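# Remove spring clip from cat litter pouch, set it down

## Task

Pull the spring clip off the cat litter pouch and lay it on the table at least one finger's width clear of the pouch. The pouch must stay where it stood, upright, turned the same way as before and free of dents, and must rest that way on its own with no help from the robot. Then open the gripper, move the arms away and end the scene yourself with finished_scene.

## Robot and tools

ROBOT. Two arms, left_arm and right_arm, each with six joints and a two-finger gripper. In every row and every per-joint list in a result, an arm's joints come in this order: wrist pitch, wrist roll, shoulder, wrist yaw, elbow, waist, and the gripper opening follows. Stated ranges in rad: waist -2.618 to 3.054, shoulder 0.000 to 3.142, elbow 0.000 to 3.142, wrist pitch -1.571 to 1.571, wrist yaw -1.571 to 1.571, wrist roll -2.094 to 2.094. The real ends may differ by up to 0.036 rad. Friction can leave a joint up to about 0.031 rad short, and very small commands may not move it at all.

FRAME. One world frame for everything: origin at table-top height, midway between the arms, roughly 5 to 10 cm behind the near table edge; +x out over the table, +z up, left_arm on the +y side. Arm names do not match image sides. A gripper's fingers point along its own +z and close along its own y. The reported hand position is the point between the finger pads, just behind the tips, and may be a little off at long reach.

TOOLS.
execute_actions {actions}: a list of actions run in sequence. Each action is a list of 1 to 15 rows; each row lasts one 1/30 s step, and a short action repeats its final row until 15 steps have passed. A row is 14 numbers in [-1, 1]: left_arm's six joints plus its opening, then right_arm's six plus opening, always both arms. Joint numbers are offsets from the arm's angles at the start of that action (not from the previous row; for the first action, from the last reported angles), scaled so 1.0 = 1.202 rad waist, 1.258 shoulder, 1.238 elbow, 2.073 wrist pitch, 2.022 wrist yaw and wrist roll. Opening is absolute: +1 fully open, -1 closed. An action asking any joint to go more than 0.036 rad beyond its range is refused for both arms; if the first action fails this, or any action is malformed, nothing in the call runs. An empty list just returns the current state and images.
move {target, speed, blocking}: target is one 14-number row as above, but its offsets are taken from the Joint positions in the latest result showing them, and the arm goes there. speed is the top rate in rad/s of the joint with the farthest to travel, 0.01 to 2, default 0.5. Paths last 0.5 to 10 s, all joints finishing together, so the hand follows a curve; they ignore obstacles and the other arm. blocking=false returns after 0.5 s while motion continues; until a result shows the move ended, other moves and actions are refused, so use wait or stop. Faster moves and targets set deeper past a contact push harder.
wait {seconds}: 0 to 10; the arms hold their last command, and a running move continues.
stop {}: brakes a running move; the fingers keep going.
zoom_image {camera, region}: closer look at the latest image; region [x0, y0, x1, y1] in pixels from the top-left, at most 504 by 504.
finished_scene {scene}: ends the scene with that number (1 here) after the last command has been held; cannot be undone. Replying with no tool call also ends things.

CAMERAS: cam_head_left, cam_head_right, cam_high, cam_left_wrist, cam_right_wrist, all 504x504, returned in that order. Calibration (K, distortion, T_world_to_cam) is given per camera and may be slightly off; wrist camera poses follow their arm's joints.

LIMITS PER STEP. Each joint's target is kept within a lead of its measured angle: 0.202 rad waist, 0.258 shoulder, 0.238 elbow, 0.573 wrist pitch, 0.522 wrist yaw and roll. If targets would move the gripper over 70 mm from where it is, they are scaled back. Big displacements therefore span several actions, and leftover motion may need commanding again.

RESULTS. The state line gives each gripper's position (m) and quaternion (wxyz). Joint positions and Joint velocities list each arm's joints (rad, rad/s) then the finger gap (m, m/s; 0.087 fully open). Joint targets shows what the joints are currently driven toward. grip_measured is the opening on the command scale; readings can be off by about 1 mm. Step readings list joint angles at some steps; HELD with an arm label means part of that arm's row was held back. "joint sent to its limit" means a joint reached its end; its absence does not prove more room. "joint command not followed" means a clearance check altered targets. A move adds a "move:" line: ending (done, off_target, moving, held, fault), limits=held or limits=none, and each arm's joint farthest from target. Joint torques are raw drive outputs with offsets and noise. MOTOR HOT warns from 75 °C; OVER-TEMPERATURE FAULT means the arm stopped (90 °C) or went limp and fell (100 °C). A FAULT line means an arm stopped.

GRIPPING. To hold something, command an opening a bit below grip_measured: about 0.02 below holds firmly, less holds gently. Pads give about 20 N; a fast close can squeeze harder.

AVOID. Dropping, slamming or shoving objects; anything rigid leaving the table; denting or tipping the pouch; arms striking or pressing each other; the bar under the bases and the plate behind it, which can sit up to 3 cm above the table with no warning; holding loads long enough to overheat a motor.

Each tool is called after "Request:" by a JSON object that holds its "fn" and its "kwargs".

## Session

Request:
{"fn": "execute_actions", "kwargs": {"actions": []}}

Scene clock: 0.00 s.
left_arm: end_effector_position=(+0.4890, +0.3109, +0.1949) grip_measured=+1.000 end_effector_quat_wxyz=(+0.201, +0.207, +0.932, +0.218) | right_arm: end_effector_position=(+0.5303, -0.3414, +0.1440) grip_measured=+0.981 end_effector_quat_wxyz=(+0.530, +0.243, +0.809, -0.075)
Joint names: [wrist pitch, wrist roll, shoulder, wrist yaw, elbow, waist]
Joint positions: left_arm=[-1.31   0.423  2.194 -0.37   2.451 -0.057  0.087] | right_arm=[-0.001  0.428  1.803  0.458  1.31   0.056  0.087]
Joint velocities: left_arm=[-0.066  0.007 -0.012  0.007 -0.022  0.002  0.   ] | right_arm=[-0.051 -0.066 -0.017 -0.022  0.002 -0.017 -0.   ]
Joint torques (N m, as the arm reports them, + toward a larger angle): no reading
Motor temperatures (°C, as the motors report them): left_arm=[32 31 35 33 35 30] | right_arm=[34 32 32 30 33 32]
Joint targets: left_arm=[-1.310 0.423 2.194 -0.370 2.451 -0.057] | right_arm=[-0.001 0.428 1.803 0.458 1.310 0.056]
camera_calibration (this result's frames):
cam_left_wrist: T_world_to_cam=[[-0.302406, -0.826842, -0.474219, 0.49581], [-0.895495, 0.076001, 0.438536, 0.354215], [-0.326558, 0.557276, -0.763415, 0.27874], [0, 0, 0, 1]] pos_world=[0.558159, 0.2277, 0.292581]
cam_right_wrist: T_world_to_cam=[[-0.457962, -0.876222, -0.150018, -0.0331751], [-0.844814, 0.481497, -0.233344, 0.667269], [0.276694, 0.0198747, -0.960752, 0.139763], [0, 0, 0, 1]] pos_world=[0.509853, -0.353134, 0.285004]

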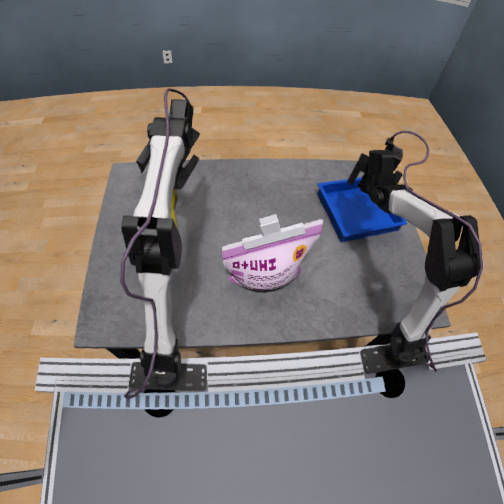

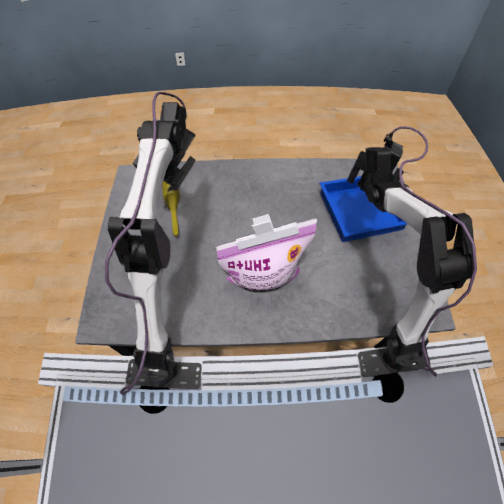

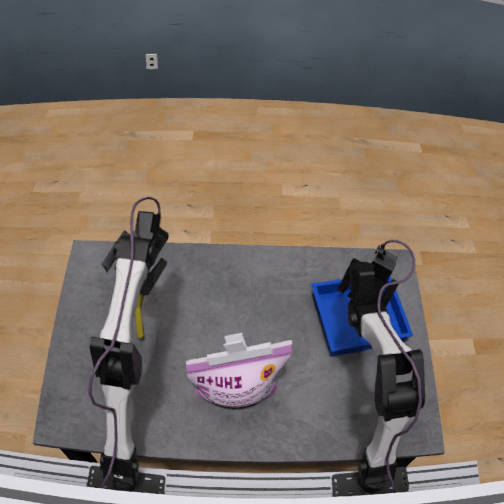

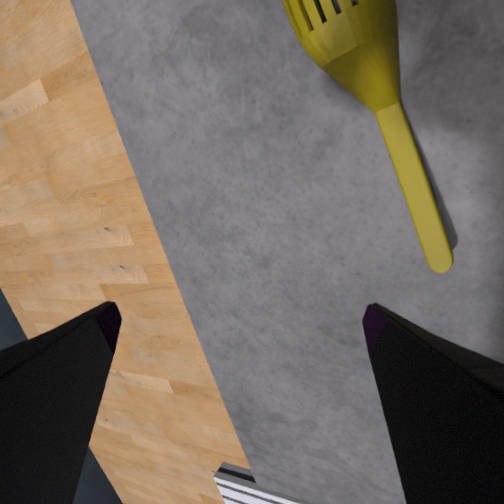

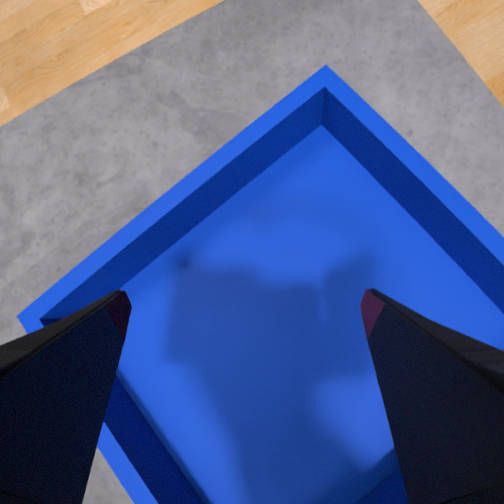

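Request:
{"fn": "zoom_image", "kwargs": {"camera": "cam_high", "region": [175, 320, 305, 420]}}

Request:
{"fn": "zoom_image", "kwargs": {"camera": "cam_head_left", "region": [210, 200, 340, 300]}}

Request:
{"fn": "zoom_image", "kwargs": {"camera": "cam_head_right", "region": [200, 200, 330, 300]}}

Region (175, 320, 305, 420) of cam_high's 504x504 image, scaled by 3.877, with more detail than that image has; it fills the top 388 rows of this view, and the rest is white.

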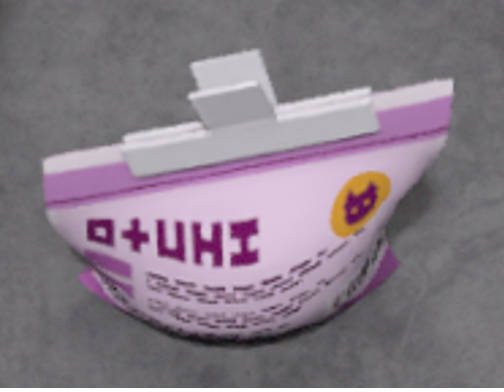

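Region (210, 200, 340, 300) of cam_head_left's 504x504 image, scaled by 3.877, with more detail than that image has; it fills the top 388 rows of this view, and the rest is white.

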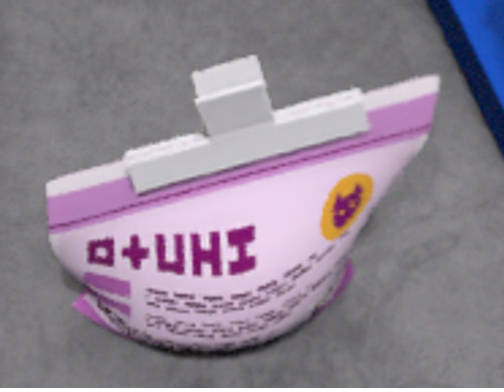

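Region (200, 200, 330, 300) of cam_head_right's 504x504 image, scaled by 3.877, with more detail than that image has; it fills the top 388 rows of this view, and the rest is white.

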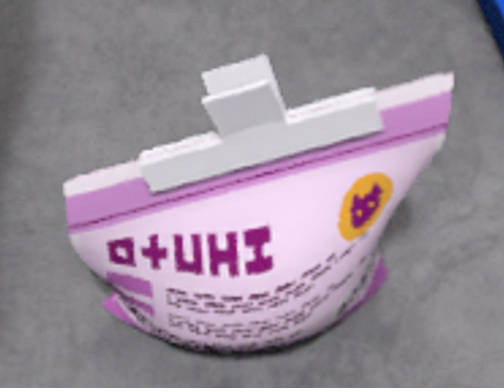

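Request:
{"fn": "move", "kwargs": {"target": [0.034,0.103,-0.405,0.454,-0.39,-0.357,0.8,0,0,0,0,0,0,1], "speed": 0.7}}

Scene clock: 18.27 s.
left_arm: end_effector_position=(+0.3022, +0.0297, +0.2626) grip_measured=+0.800 end_effector_quat_wxyz=(+0.289, +0.565, +0.733, -0.244) | right_arm: end_effector_position=(+0.5293, -0.3416, +0.1427) grip_measured=+0.981 end_effector_quat_wxyz=(+0.527, +0.242, +0.811, -0.077)
Joint names: [wrist pitch, wrist roll, shoulder, wrist yaw, elbow, waist]
Joint positions: left_arm=[-1.247  0.622  1.694  0.536  1.994 -0.482  0.079] | right_arm=[-0.008  0.428  1.803  0.458  1.31   0.056  0.087]
Joint velocities: left_arm=[-0.037 -0.051 -0.002  0.066 -0.002 -0.007 -0.001] | right_arm=[-0.022 -0.066 -0.002 -0.022  0.022  0.007 -0.   ]
Joint torques (N m, as the arm reports them, + toward a larger angle): left_arm=[ 1.41  0.07 -7.28  0.55  4.69 -0.07] | right_arm=[ 1.91 -0.08 -9.06  0.12  8.39 -0.42]
Motor temperatures (°C, as the motors report them): left_arm=[34 31 46 33 37 30] | right_arm=[37 32 36 30 35 32]
Joint targets: left_arm=[-1.240 0.631 1.684 0.547 1.968 -0.486] | right_arm=[-0.002 0.428 1.803 0.458 1.310 0.056]
move: off_target (left_arm); limits=none; left_arm: farthest joint: the elbow, 0.026 radians from its target (0.483 radians at the start); right_arm: farthest joint: the wrist pitch, 0.007 radians from its target (0.004 radians at the start)
camera_calibration (this result's frames):
cam_left_wrist: T_world_to_cam=[[-0.970855, -0.235145, 0.0463318, 0.28663], [-0.231223, 0.969845, 0.0770538, 0.0462243], [-0.0630535, 0.0640951, -0.99595, 0.422252], [0, 0, 0, 1]] pos_world=[0.315589, -0.004495, 0.4037]
cam_right_wrist: T_world_to_cam=[[-0.459176, -0.876215, -0.146306, -0.0338519], [-0.846279, 0.481539, -0.227887, 0.666175], [0.27013, 0.0191755, -0.962633, 0.14231], [0, 0, 0, 1]] pos_world=[0.509784, -0.35318, 0.283852]

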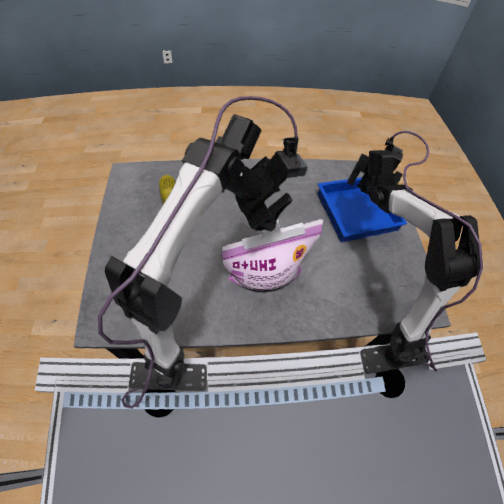

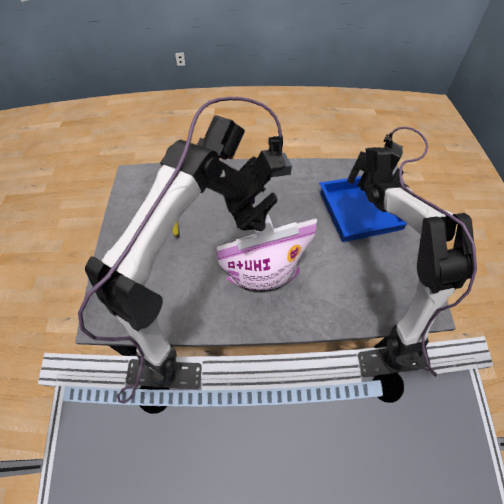

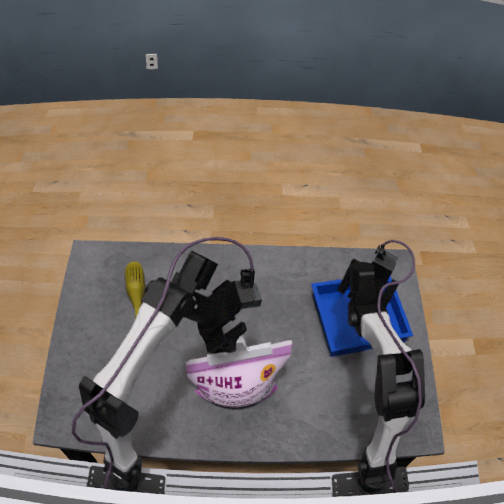

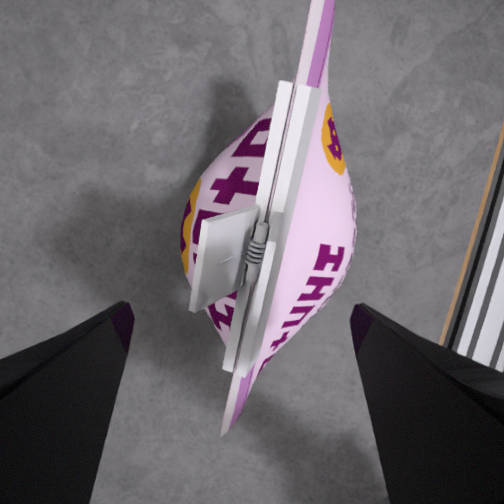

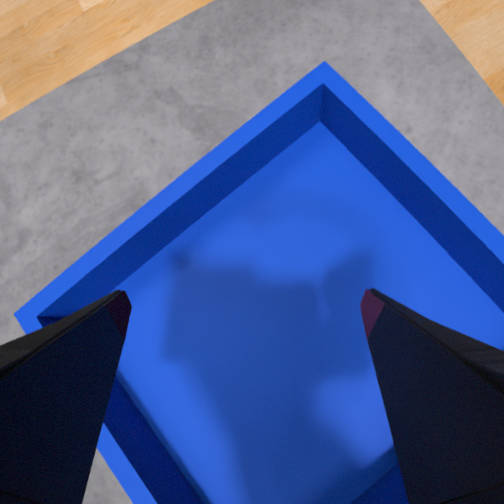

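Request:
{"fn": "move", "kwargs": {"target": [-0.148,0.148,0.275,0.122,0.275,0.055,0.8,0,0,0,0,0,0,1], "speed": 0.4}}

Scene clock: 26.60 s.
left_arm: end_effector_position=(+0.3211, +0.0115, +0.2244) grip_measured=+0.800 end_effector_quat_wxyz=(+0.207, +0.623, +0.674, -0.338) | right_arm: end_effector_position=(+0.5287, -0.3417, +0.1420) grip_measured=+0.981 end_effector_quat_wxyz=(+0.526, +0.242, +0.812, -0.077)
Joint names: [wrist pitch, wrist roll, shoulder, wrist yaw, elbow, waist]
Joint positions: left_arm=[-1.534  0.912  2.033  0.771  2.312 -0.422  0.079] | right_arm=[-0.012  0.428  1.803  0.458  1.31   0.056  0.087]
Joint velocities: left_arm=[ 0.037  0.037  0.012  0.037 -0.012  0.002 -0.   ] | right_arm=[-0.007  0.007  0.017 -0.081  0.012  0.007  0.001]
Joint torques (N m, as the arm reports them, + toward a larger angle): left_arm=[ 0.69  0.11 -8.46  0.76  8.29  0.81] | right_arm=[ 1.89 -0.08 -8.95  0.12  8.4  -0.41]
Motor temperatures (°C, as the motors report them): left_arm=[35 31 46 33 37 30] | right_arm=[38 32 37 30 35 32]
Joint targets: left_arm=[-1.554 0.921 2.040 0.783 2.334 -0.416] | right_arm=[-0.008 0.428 1.803 0.458 1.310 0.056]
move: off_target (left_arm); limits=none; left_arm: farthest joint: the elbow, 0.022 radians from its target (0.341 radians at the start); right_arm: farthest joint: the wrist pitch, 0.004 radians from its target (0.000 radians at the start)
camera_calibration (this result's frames):
cam_left_wrist: T_world_to_cam=[[-0.977148, 0.01366, 0.212121, 0.264461], [0.0257138, 0.998201, 0.0541708, -0.0064656], [-0.210999, 0.0583873, -0.975741, 0.429585], [0, 0, 0, 1]] pos_world=[0.349226, -0.0222409, 0.363416]
cam_right_wrist: T_world_to_cam=[[-0.459839, -0.876209, -0.14424, -0.0342322], [-0.847076, 0.481564, -0.224851, 0.665562], [0.266477, 0.0187872, -0.963658, 0.143722], [0, 0, 0, 1]] pos_world=[0.509741, -0.353206, 0.283213]

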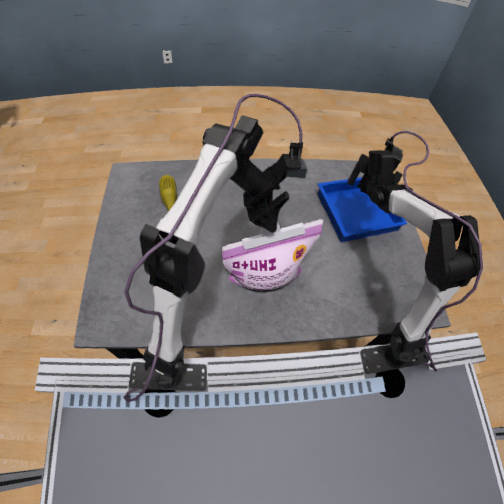

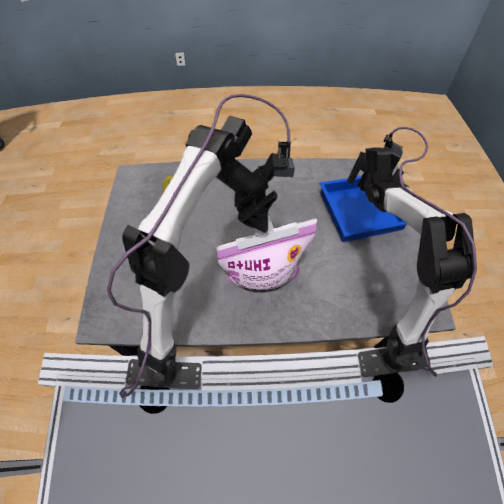

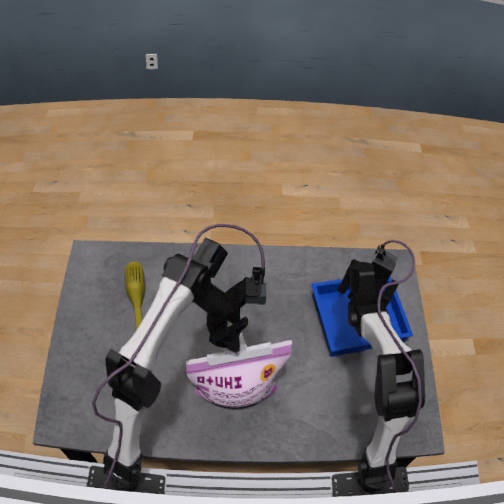

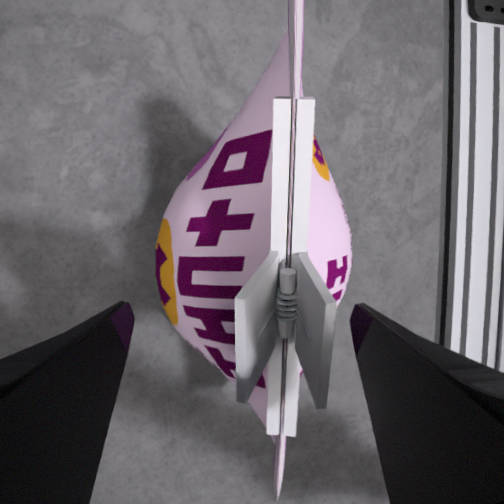

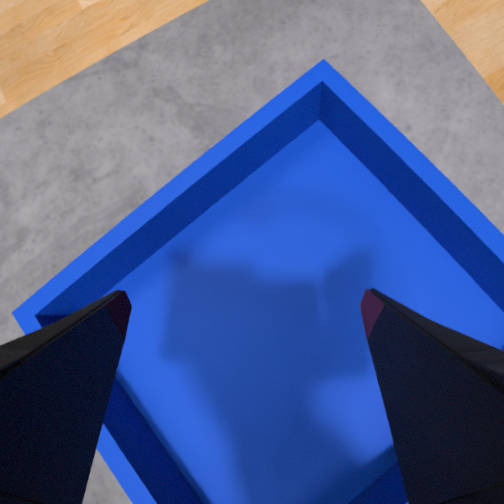

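Request:
{"fn": "move", "kwargs": {"target": [0.04,0.004,-0.096,0.005,-0.169,0,0.3,0,0,0,0,0,0,1], "speed": 0.2}}

Scene clock: 31.47 s.
left_arm: end_effector_position=(+0.3056, +0.0192, +0.2189) grip_measured=+0.300 end_effector_quat_wxyz=(+0.207, +0.623, +0.674, -0.338) | right_arm: end_effector_position=(+0.5282, -0.3417, +0.1413) grip_measured=+0.981 end_effector_quat_wxyz=(+0.524, +0.242, +0.813, -0.078)
Joint names: [wrist pitch, wrist roll, shoulder, wrist yaw, elbow, waist]
Joint positions: left_arm=[-1.458  0.912  1.927  0.772  2.129 -0.422  0.057] | right_arm=[-0.016  0.428  1.803  0.458  1.31   0.056  0.087]
Joint velocities: left_arm=[-0.037  0.007 -0.017  0.037 -0.002 -0.002 -0.   ] | right_arm=[-0.081 -0.022 -0.017  0.022 -0.017 -0.027  0.   ]
Joint torques (N m, as the arm reports them, + toward a larger angle): left_arm=[ 0.92  0.07 -9.37  0.74  4.42  0.29] | right_arm=[ 1.89 -0.08 -9.01  0.12  8.37 -0.41]
Motor temperatures (°C, as the motors report them): left_arm=[35 31 47 33 38 30] | right_arm=[38 32 38 30 35 32]
Joint targets: left_arm=[-1.451 0.920 1.912 0.781 2.103 -0.422] | right_arm=[-0.012 0.428 1.803 0.458 1.310 0.056]
move: off_target (left_arm); limits=none; left_arm: farthest joint: the elbow, 0.026 radians from its target (0.209 radians at the start); right_arm: farthest joint: the wrist pitch, 0.004 radians from its target (0.000 radians at the start)
camera_calibration (this result's frames):
cam_left_wrist: T_world_to_cam=[[-0.976803, 0.0139258, 0.213686, 0.249909], [0.0261762, 0.998165, 0.0546071, -0.0137431], [-0.212533, 0.0589339, -0.975375, 0.420906], [0, 0, 0, 1]] pos_world=[0.333928, -0.0145679, 0.35789]
cam_right_wrist: T_world_to_cam=[[-0.46043, -0.876204, -0.142379, -0.0345772], [-0.847784, 0.481588, -0.222116, 0.665006], [0.263187, 0.0184378, -0.964569, 0.144989], [0, 0, 0, 1]] pos_world=[0.509702, -0.353229, 0.282637]

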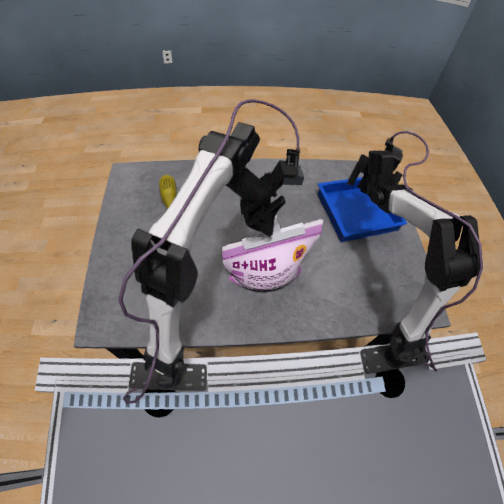

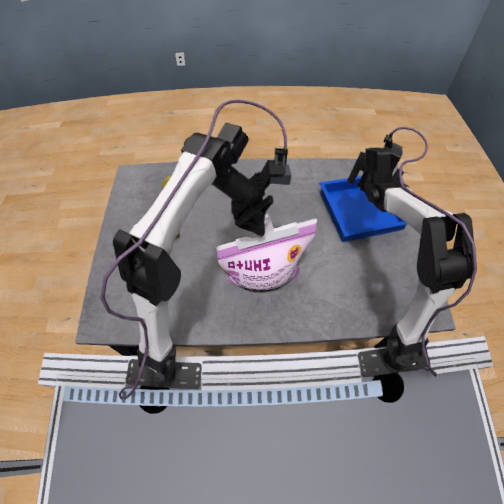

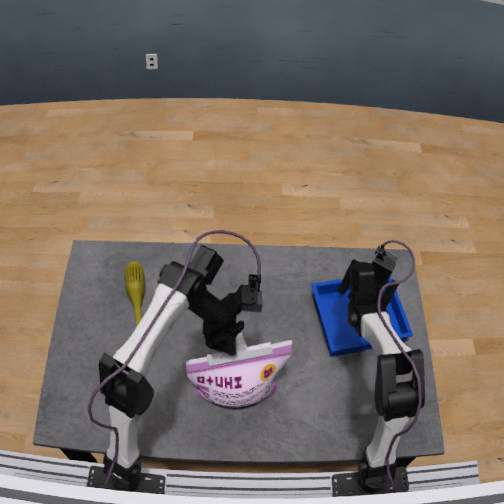

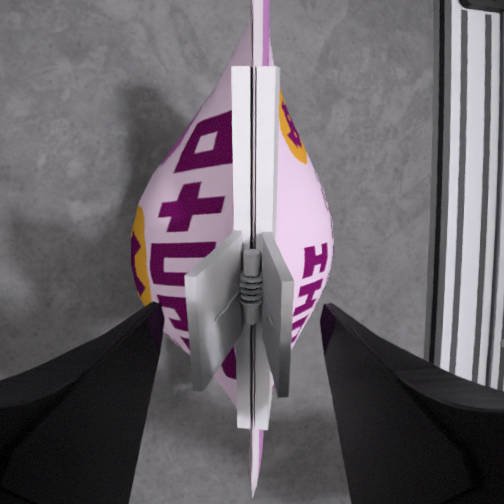

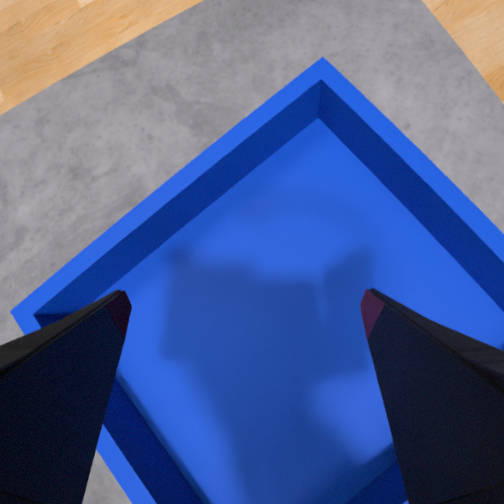

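Centered; squeeze.

Request:
{"fn": "execute_actions", "kwargs": {"actions": [[[0,0,0,0,0,0,-0.12,0,0,0,0,0,0,1]],[[0,0,0,0,0,0,-0.16,0,0,0,0,0,0,1],[0,0,0,0,0,0,-0.19,0,0,0,0,0,0,1],[0,0,0,0,0,0,-0.22,0,0,0,0,0,0,1],[0,0,0,0,0,0,-0.25,0,0,0,0,0,0,1],[0,0,0,0,0,0,-0.28,0,0,0,0,0,0,1],[0,0,0,0,0,0,-0.31,0,0,0,0,0,0,1],[0,0,0,0,0,0,-0.34,0,0,0,0,0,0,1],[0,0,0,0,0,0,-0.37,0,0,0,0,0,0,1],[0,0,0,0,0,0,-0.40,0,0,0,0,0,0,1],[0,0,0,0,0,0,-0.43,0,0,0,0,0,0,1],[0,0,0,0,0,0,-0.46,0,0,0,0,0,0,1],[0,0,0,0,0,0,-0.49,0,0,0,0,0,0,1],[0,0,0,0,0,0,-0.52,0,0,0,0,0,0,1],[0,0,0,0,0,0,-0.55,0,0,0,0,0,0,1],[0,0,0,0,0,0,-0.58,0,0,0,0,0,0,1]],[[0,0,0,0,0,0,-0.6,0,0,0,0,0,0,1]]]}}

Scene clock: 35.77 s.
left_arm: end_effector_position=(+0.3072, +0.0190, +0.2188) grip_measured=-0.451 end_effector_quat_wxyz=(+0.209, +0.624, +0.674, -0.336) | right_arm: end_effector_position=(+0.5265, -0.3420, +0.1393) grip_measured=+0.981 end_effector_quat_wxyz=(+0.520, +0.242, +0.815, -0.080)
Joint names: [wrist pitch, wrist roll, shoulder, wrist yaw, elbow, waist]
Joint positions: left_arm=[-1.452  0.912  1.927  0.768  2.129 -0.422  0.024] | right_arm=[-0.026  0.428  1.803  0.458  1.31   0.056  0.087]
Joint velocities: left_arm=[-0.066 -0.037 -0.002  0.022  0.007  0.007 -0.001] | right_arm=[-0.051  0.037  0.002  0.022  0.007  0.002 -0.001]
Joint torques (N m, as the arm reports them, + toward a larger angle): left_arm=[ 0.87  0.01 -8.36  0.61  6.65  0.31] | right_arm=[ 1.9  -0.07 -8.96  0.12  8.36 -0.44]
Motor temperatures (°C, as the motors report them): left_arm=[35 31 48 33 38 30] | right_arm=[38 32 38 30 36 32]
Joint targets: left_arm=[-1.452 0.912 1.927 0.769 2.129 -0.422] | right_arm=[-0.023 0.428 1.803 0.458 1.310 0.056]
Step readings (joint positions; steps 1 to 15: 1st action; 16 to 30: 2nd action; 31 to 45: 3rd action):
0: left_arm=[-1.458 0.912 1.927 0.772 2.129 -0.422] | right_arm=[-0.016 0.428 1.803 0.458 1.310 0.056]
1: left_arm=[-1.458 0.912 1.927 0.772 2.129 -0.422] | right_arm=[-0.016 0.428 1.803 0.458 1.310 0.056]
2: left_arm=[-1.458 0.912 1.927 0.772 2.129 -0.422] | right_arm=[-0.017 0.428 1.803 0.458 1.310 0.056]
4: left_arm=[-1.458 0.912 1.927 0.772 2.129 -0.422] | right_arm=[-0.018 0.428 1.803 0.458 1.310 0.056]
8: left_arm=[-1.458 0.912 1.927 0.772 2.129 -0.422] | right_arm=[-0.019 0.428 1.803 0.458 1.310 0.056]
15: left_arm=[-1.458 0.912 1.927 0.772 2.129 -0.422] | right_arm=[-0.019 0.428 1.803 0.458 1.310 0.056]
16: left_arm=[-1.458 0.912 1.927 0.772 2.129 -0.422] | right_arm=[-0.020 0.428 1.803 0.458 1.310 0.056]
17: left_arm=[-1.458 0.912 1.927 0.772 2.129 -0.422] | right_arm=[-0.020 0.428 1.803 0.458 1.310 0.056]
19: left_arm=[-1.458 0.912 1.927 0.772 2.129 -0.422] | right_arm=[-0.021 0.428 1.803 0.458 1.310 0.056]
23: left_arm=[-1.455 0.912 1.927 0.771 2.129 -0.422] | right_arm=[-0.022 0.428 1.803 0.458 1.310 0.056]
30: left_arm=[-1.452 0.912 1.927 0.769 2.129 -0.422] | right_arm=[-0.023 0.428 1.803 0.458 1.310 0.056]
31: left_arm=[-1.452 0.912 1.927 0.769 2.129 -0.422] | right_arm=[-0.023 0.428 1.803 0.458 1.310 0.056]
32: left_arm=[-1.452 0.912 1.927 0.769 2.129 -0.422] | right_arm=[-0.024 0.428 1.803 0.458 1.310 0.056]
34: left_arm=[-1.452 0.912 1.927 0.769 2.129 -0.422] | right_arm=[-0.025 0.428 1.803 0.458 1.310 0.056]
38: left_arm=[-1.452 0.912 1.927 0.768 2.129 -0.422] | right_arm=[-0.026 0.428 1.803 0.458 1.310 0.056]
45: Joint positions above
camera_calibration (this result's frames):
cam_left_wrist: T_world_to_cam=[[-0.978344, 0.0129637, 0.206577, 0.253536], [0.0248008, 0.998188, 0.0548149, -0.0131699], [-0.205492, 0.0587511, -0.976894, 0.419343], [0, 0, 0, 1]] pos_world=[0.334544, -0.0147776, 0.358001]
cam_right_wrist: T_world_to_cam=[[-0.462226, -0.876182, -0.136575, -0.0356665], [-0.849926, 0.481668, -0.213592, 0.663253], [0.252929, 0.0173514, -0.967329, 0.148919], [0, 0, 0, 1]] pos_world=[0.509564, -0.353303, 0.280848]

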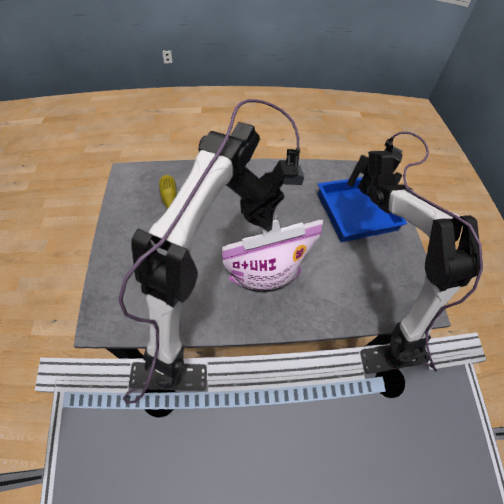

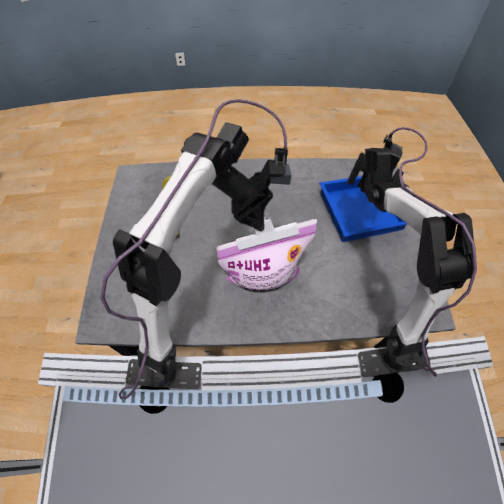

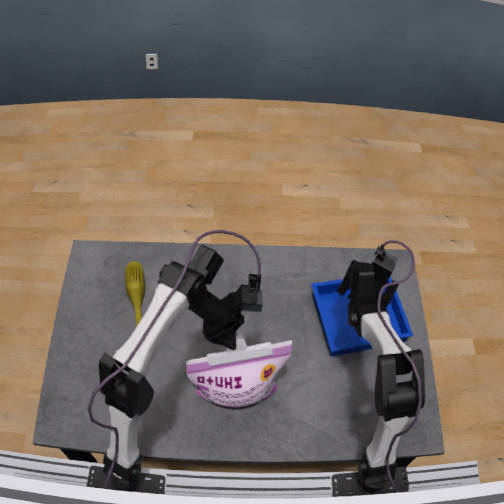

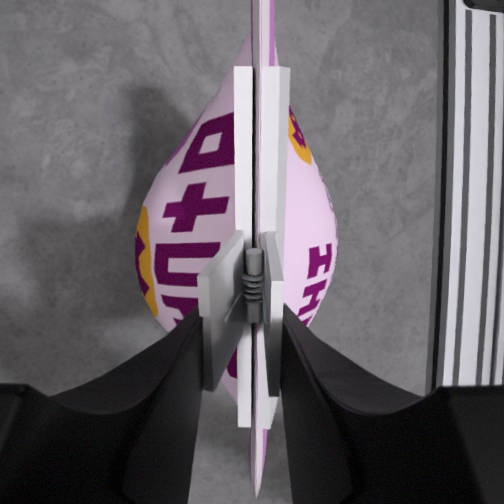

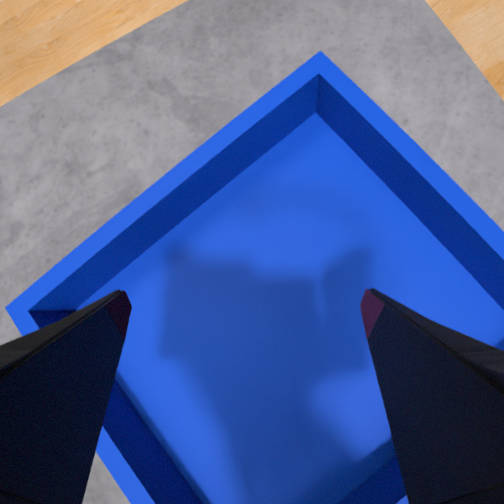

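Request:
{"fn": "move", "kwargs": {"target": [-0.036,0,0,0,0.185,0,-0.6,0,0,0,0,0,0,1], "speed": 0.12}}

Scene clock: 39.47 s.
left_arm: end_effector_position=(+0.3142, +0.0166, +0.2715) grip_measured=-0.451 end_effector_quat_wxyz=(+0.273, +0.637, +0.648, -0.314) | right_arm: end_effector_position=(+0.5259, -0.3420, +0.1386) grip_measured=+0.981 end_effector_quat_wxyz=(+0.519, +0.241, +0.816, -0.080)
Joint names: [wrist pitch, wrist roll, shoulder, wrist yaw, elbow, waist]
Joint positions: left_arm=[-1.51   0.912  1.927  0.763  2.334 -0.422  0.024] | right_arm=[-0.03   0.428  1.803  0.458  1.31   0.056  0.087]
Joint velocities: left_arm=[ 0.022  0.022 -0.007  0.007 -0.012  0.017 -0.   ] | right_arm=[ 0.007  0.007  0.007  0.007  0.007 -0.007 -0.001]
Joint torques (N m, as the arm reports them, + toward a larger angle): left_arm=[ 0.94  0.   -7.94  0.64  8.18  0.32] | right_arm=[ 1.88 -0.08 -9.    0.13  8.31 -0.46]
Motor temperatures (°C, as the motors report them): left_arm=[35 31 48 33 38 30] | right_arm=[38 32 38 30 36 32]
Joint targets: left_arm=[-1.527 0.912 1.927 0.769 2.358 -0.422] | right_arm=[-0.026 0.428 1.803 0.458 1.310 0.056]
move: off_target (left_arm); limits=none; left_arm: farthest joint: the elbow, 0.024 radians from its target (0.229 radians at the start); right_arm: farthest joint: the wrist pitch, 0.004 radians from its target (0.000 radians at the start)
camera_calibration (this result's frames):
cam_left_wrist: T_world_to_cam=[[-0.997113, 0.0191529, 0.0734794, 0.291429], [0.0188656, 0.999811, -0.00460191, 0.00408528], [-0.0735537, -0.00320239, -0.997286, 0.43747], [0, 0, 0, 1]] pos_world=[0.322688, -0.00826526, 0.414887]
cam_right_wrist: T_world_to_cam=[[-0.462852, -0.876172, -0.134498, -0.0360614], [-0.850669, 0.481699, -0.210542, 0.662619], [0.249259, 0.0169635, -0.968288, 0.150317], [0, 0, 0, 1]] pos_world=[0.509511, -0.353329, 0.280209]

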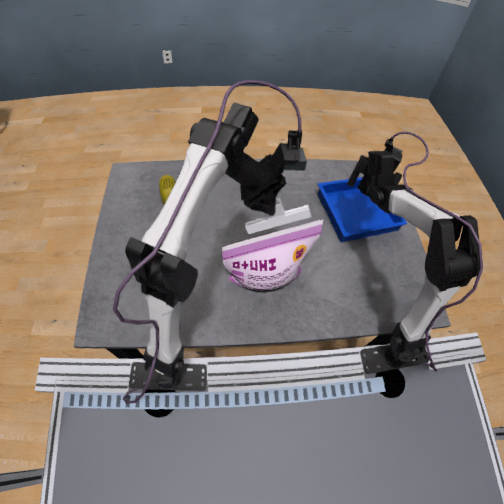

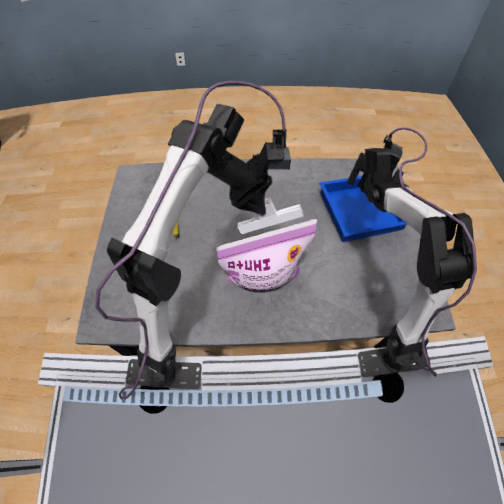

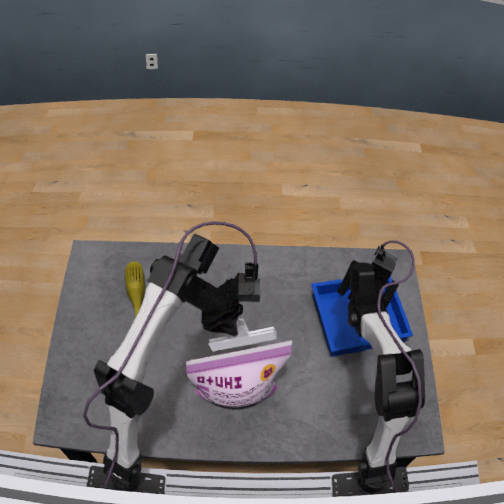

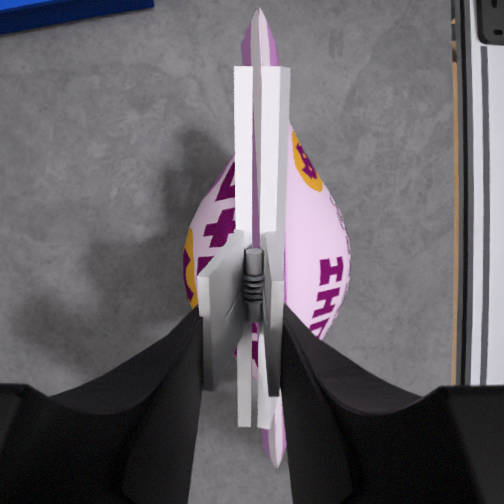

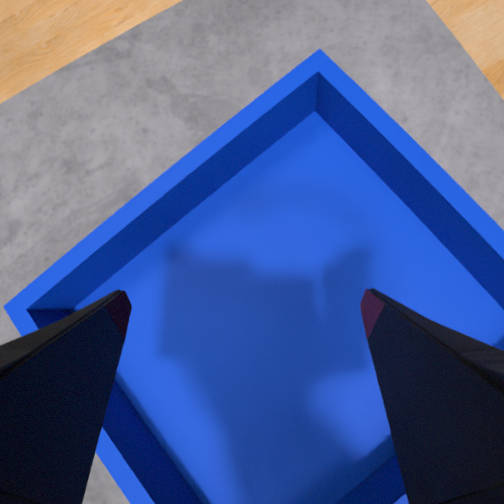

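Request:
{"fn": "move", "kwargs": {"target": [0.2,0,0.145,0,0,0.17,-0.6,0,0,0,0,0,0,1], "speed": 0.5}}

Request:
{"fn": "move", "kwargs": {"target": [0.29,0,0,0,-0.51,0,-0.6,0,0,0,0,0,0,1], "speed": 0.5}}

Scene clock: 44.33 s.
left_arm: end_effector_position=(+0.4670, +0.0554, +0.2295) grip_measured=-0.451 end_effector_quat_wxyz=(+0.392, +0.588, +0.666, -0.238) | right_arm: end_effector_position=(+0.5254, -0.3421, +0.1380) grip_measured=+0.981 end_effector_quat_wxyz=(+0.517, +0.241, +0.817, -0.081)
Joint names: [wrist pitch, wrist roll, shoulder, wrist yaw, elbow, waist]
Joint positions: left_arm=[-1.109  0.912  2.106  0.76   2.334 -0.219  0.024] | right_arm=[-0.033  0.428  1.803  0.458  1.31   0.056  0.087]
Joint velocities: left_arm=[-0.037  0.007 -0.002 -0.007 -0.002 -0.012 -0.001] | right_arm=[-0.066 -0.095 -0.017  0.037 -0.017 -0.012 -0.   ]
Joint torques (N m, as the arm reports them, + toward a larger angle): left_arm=[ 1.46 -0.02 -9.84  0.55  7.09  0.46] | right_arm=[ 1.87 -0.07 -8.99  0.11  8.37 -0.46]
Motor temperatures (°C, as the motors report them): left_arm=[35 31 49 33 39 30] | right_arm=[39 32 39 30 36 32]
Joint targets: left_arm=[-1.095 0.912 2.109 0.764 2.334 -0.218] | right_arm=[-0.030 0.428 1.803 0.458 1.310 0.056]
move: done; limits=none; left_arm: farthest joint: the wrist pitch, 0.014 radians from its target (0.415 radians at the start); right_arm: farthest joint: the wrist pitch, 0.003 radians from its target (0.000 radians at the start)
camera_calibration (this result's frames):
cam_left_wrist: T_world_to_cam=[[-0.974029, -0.185486, -0.129856, 0.493349], [-0.174727, 0.9805, -0.0899456, 0.0733131], [0.144008, -0.0649203, -0.987445, 0.306488], [0, 0, 0, 1]] pos_world=[0.449209, 0.0395229, 0.373299]
cam_right_wrist: T_world_to_cam=[[-0.463409, -0.876163, -0.132627, -0.0364195], [-0.851328, 0.481728, -0.207795, 0.662045], [0.245952, 0.0166146, -0.96914, 0.151573], [0, 0, 0, 1]] pos_world=[0.509461, -0.353354, 0.279634]

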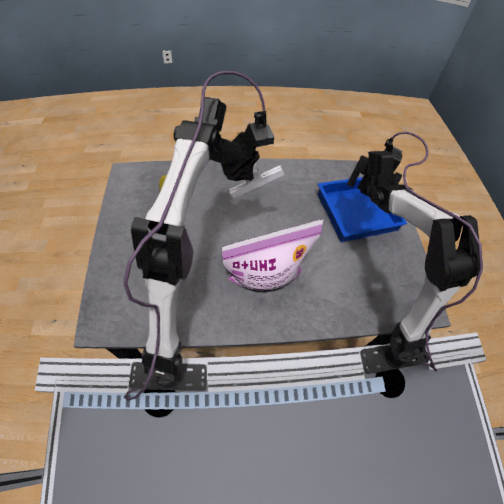

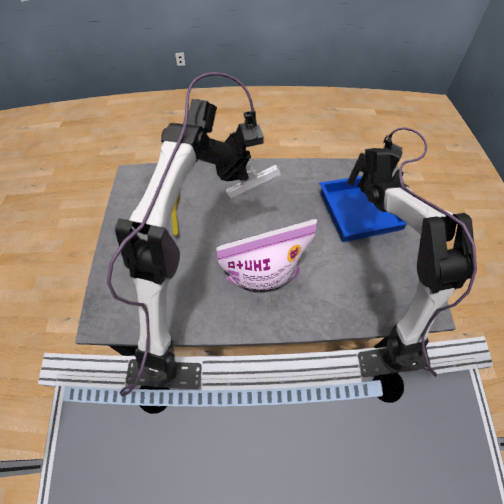

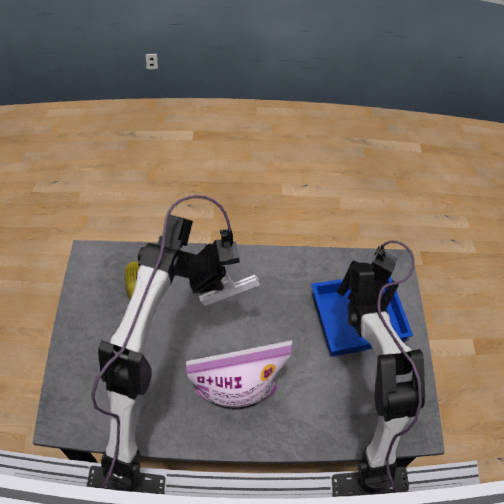

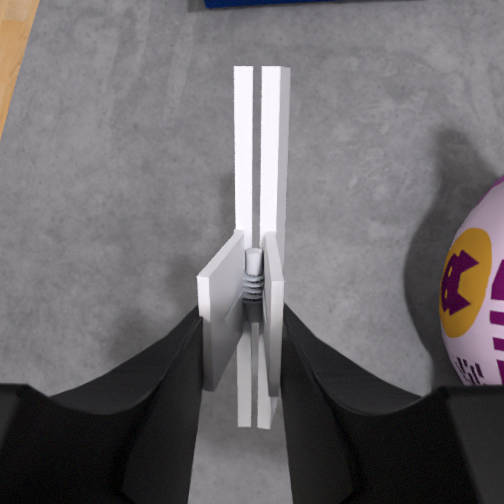

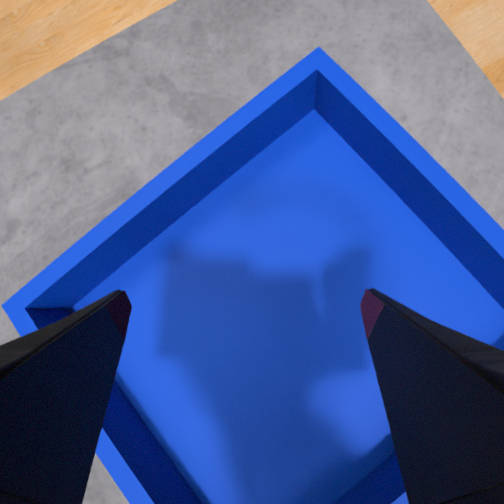

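Scene clock: 46.43 s.
left_arm: end_effector_position=(+0.4804, +0.0507, +0.0788) grip_measured=-0.451 end_effector_quat_wxyz=(+0.384, +0.586, +0.670, -0.246) | right_arm: end_effector_position=(+0.5249, -0.3422, +0.1374) grip_measured=+0.981 end_effector_quat_wxyz=(+0.516, +0.241, +0.818, -0.081)
Joint names: [wrist pitch, wrist roll, shoulder, wrist yaw, elbow, waist]
Joint positions: left_arm=[-0.527  0.91   2.106  0.766  1.731 -0.22   0.024] | right_arm=[-0.037  0.428  1.803  0.458  1.31   0.056  0.087]
Joint velocities: left_arm=[ 0.007  0.022  0.002  0.022 -0.017 -0.022  0.001] | right_arm=[-0.051 -0.007  0.002 -0.066 -0.017 -0.007  0.   ]
Joint torques (N m, as the arm reports them, + toward a larger angle): left_arm=[  1.51   0.01 -10.66   0.43   5.46   0.37] | right_arm=[ 1.88 -0.07 -8.96  0.11  8.36 -0.48]
Motor temperatures (°C, as the motors report them): left_arm=[35 31 50 33 39 30] | right_arm=[39 32 39 30 36 32]
Joint targets: left_arm=[-0.508 0.912 2.106 0.760 1.703 -0.219] | right_arm=[-0.033 0.428 1.803 0.458 1.310 0.056]
move: off_target (left_arm); limits=none; left_arm: farthest joint: the elbow, 0.028 radians from its target (0.632 radians at the start); right_arm: farthest joint: the wrist pitch, 0.004 radians from its target (0.000 radians at the start)
camera_calibration (this result's frames):
cam_left_wrist: T_world_to_cam=[[-0.977389, -0.182504, -0.106789, 0.485668], [-0.173846, 0.981054, -0.0855028, 0.0659046], [0.12037, -0.0650045, -0.990598, 0.167072], [0, 0, 0, 1]] pos_world=[0.466033, 0.0348409, 0.223001]
cam_right_wrist: T_world_to_cam=[[-0.46396, -0.876153, -0.130753, -0.03678], [-0.851977, 0.481758, -0.205045, 0.661467], [0.242643, 0.0162658, -0.969979, 0.152826], [0, 0, 0, 1]] pos_world=[0.509408, -0.353378, 0.27906]

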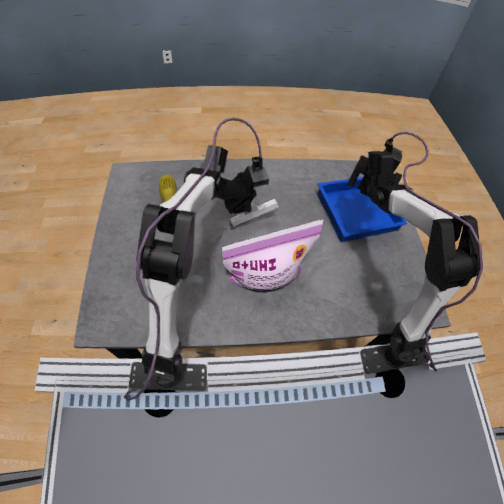

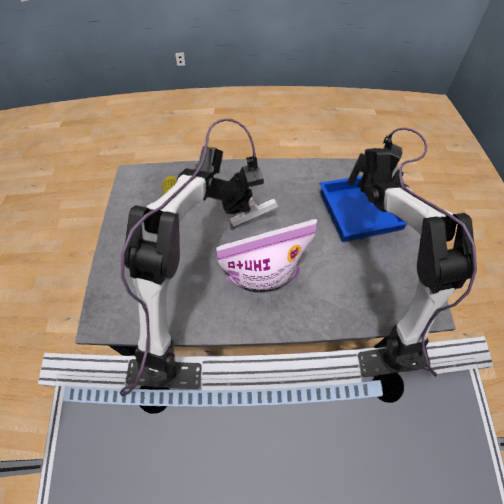

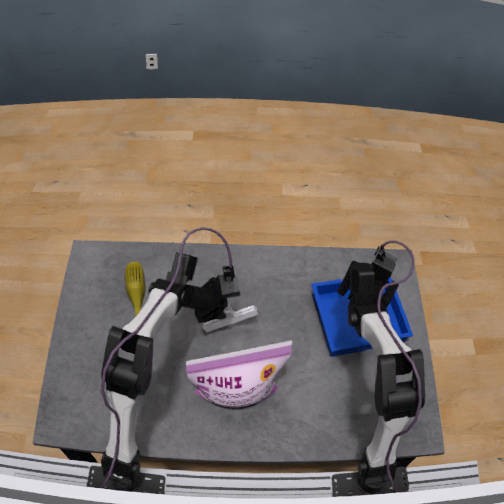

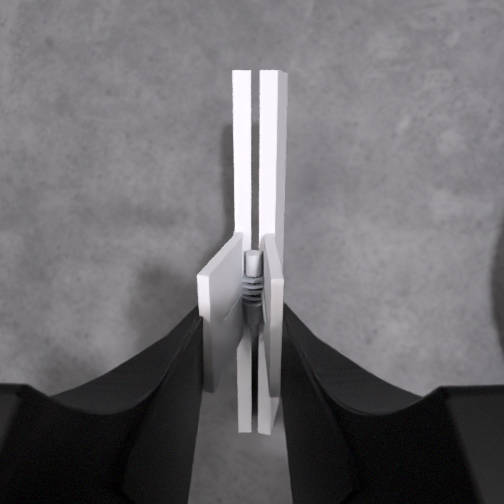

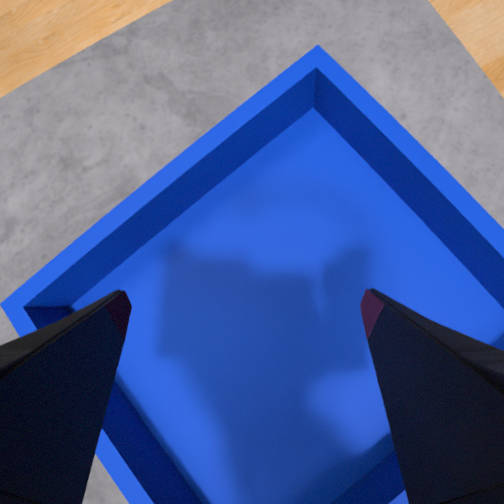

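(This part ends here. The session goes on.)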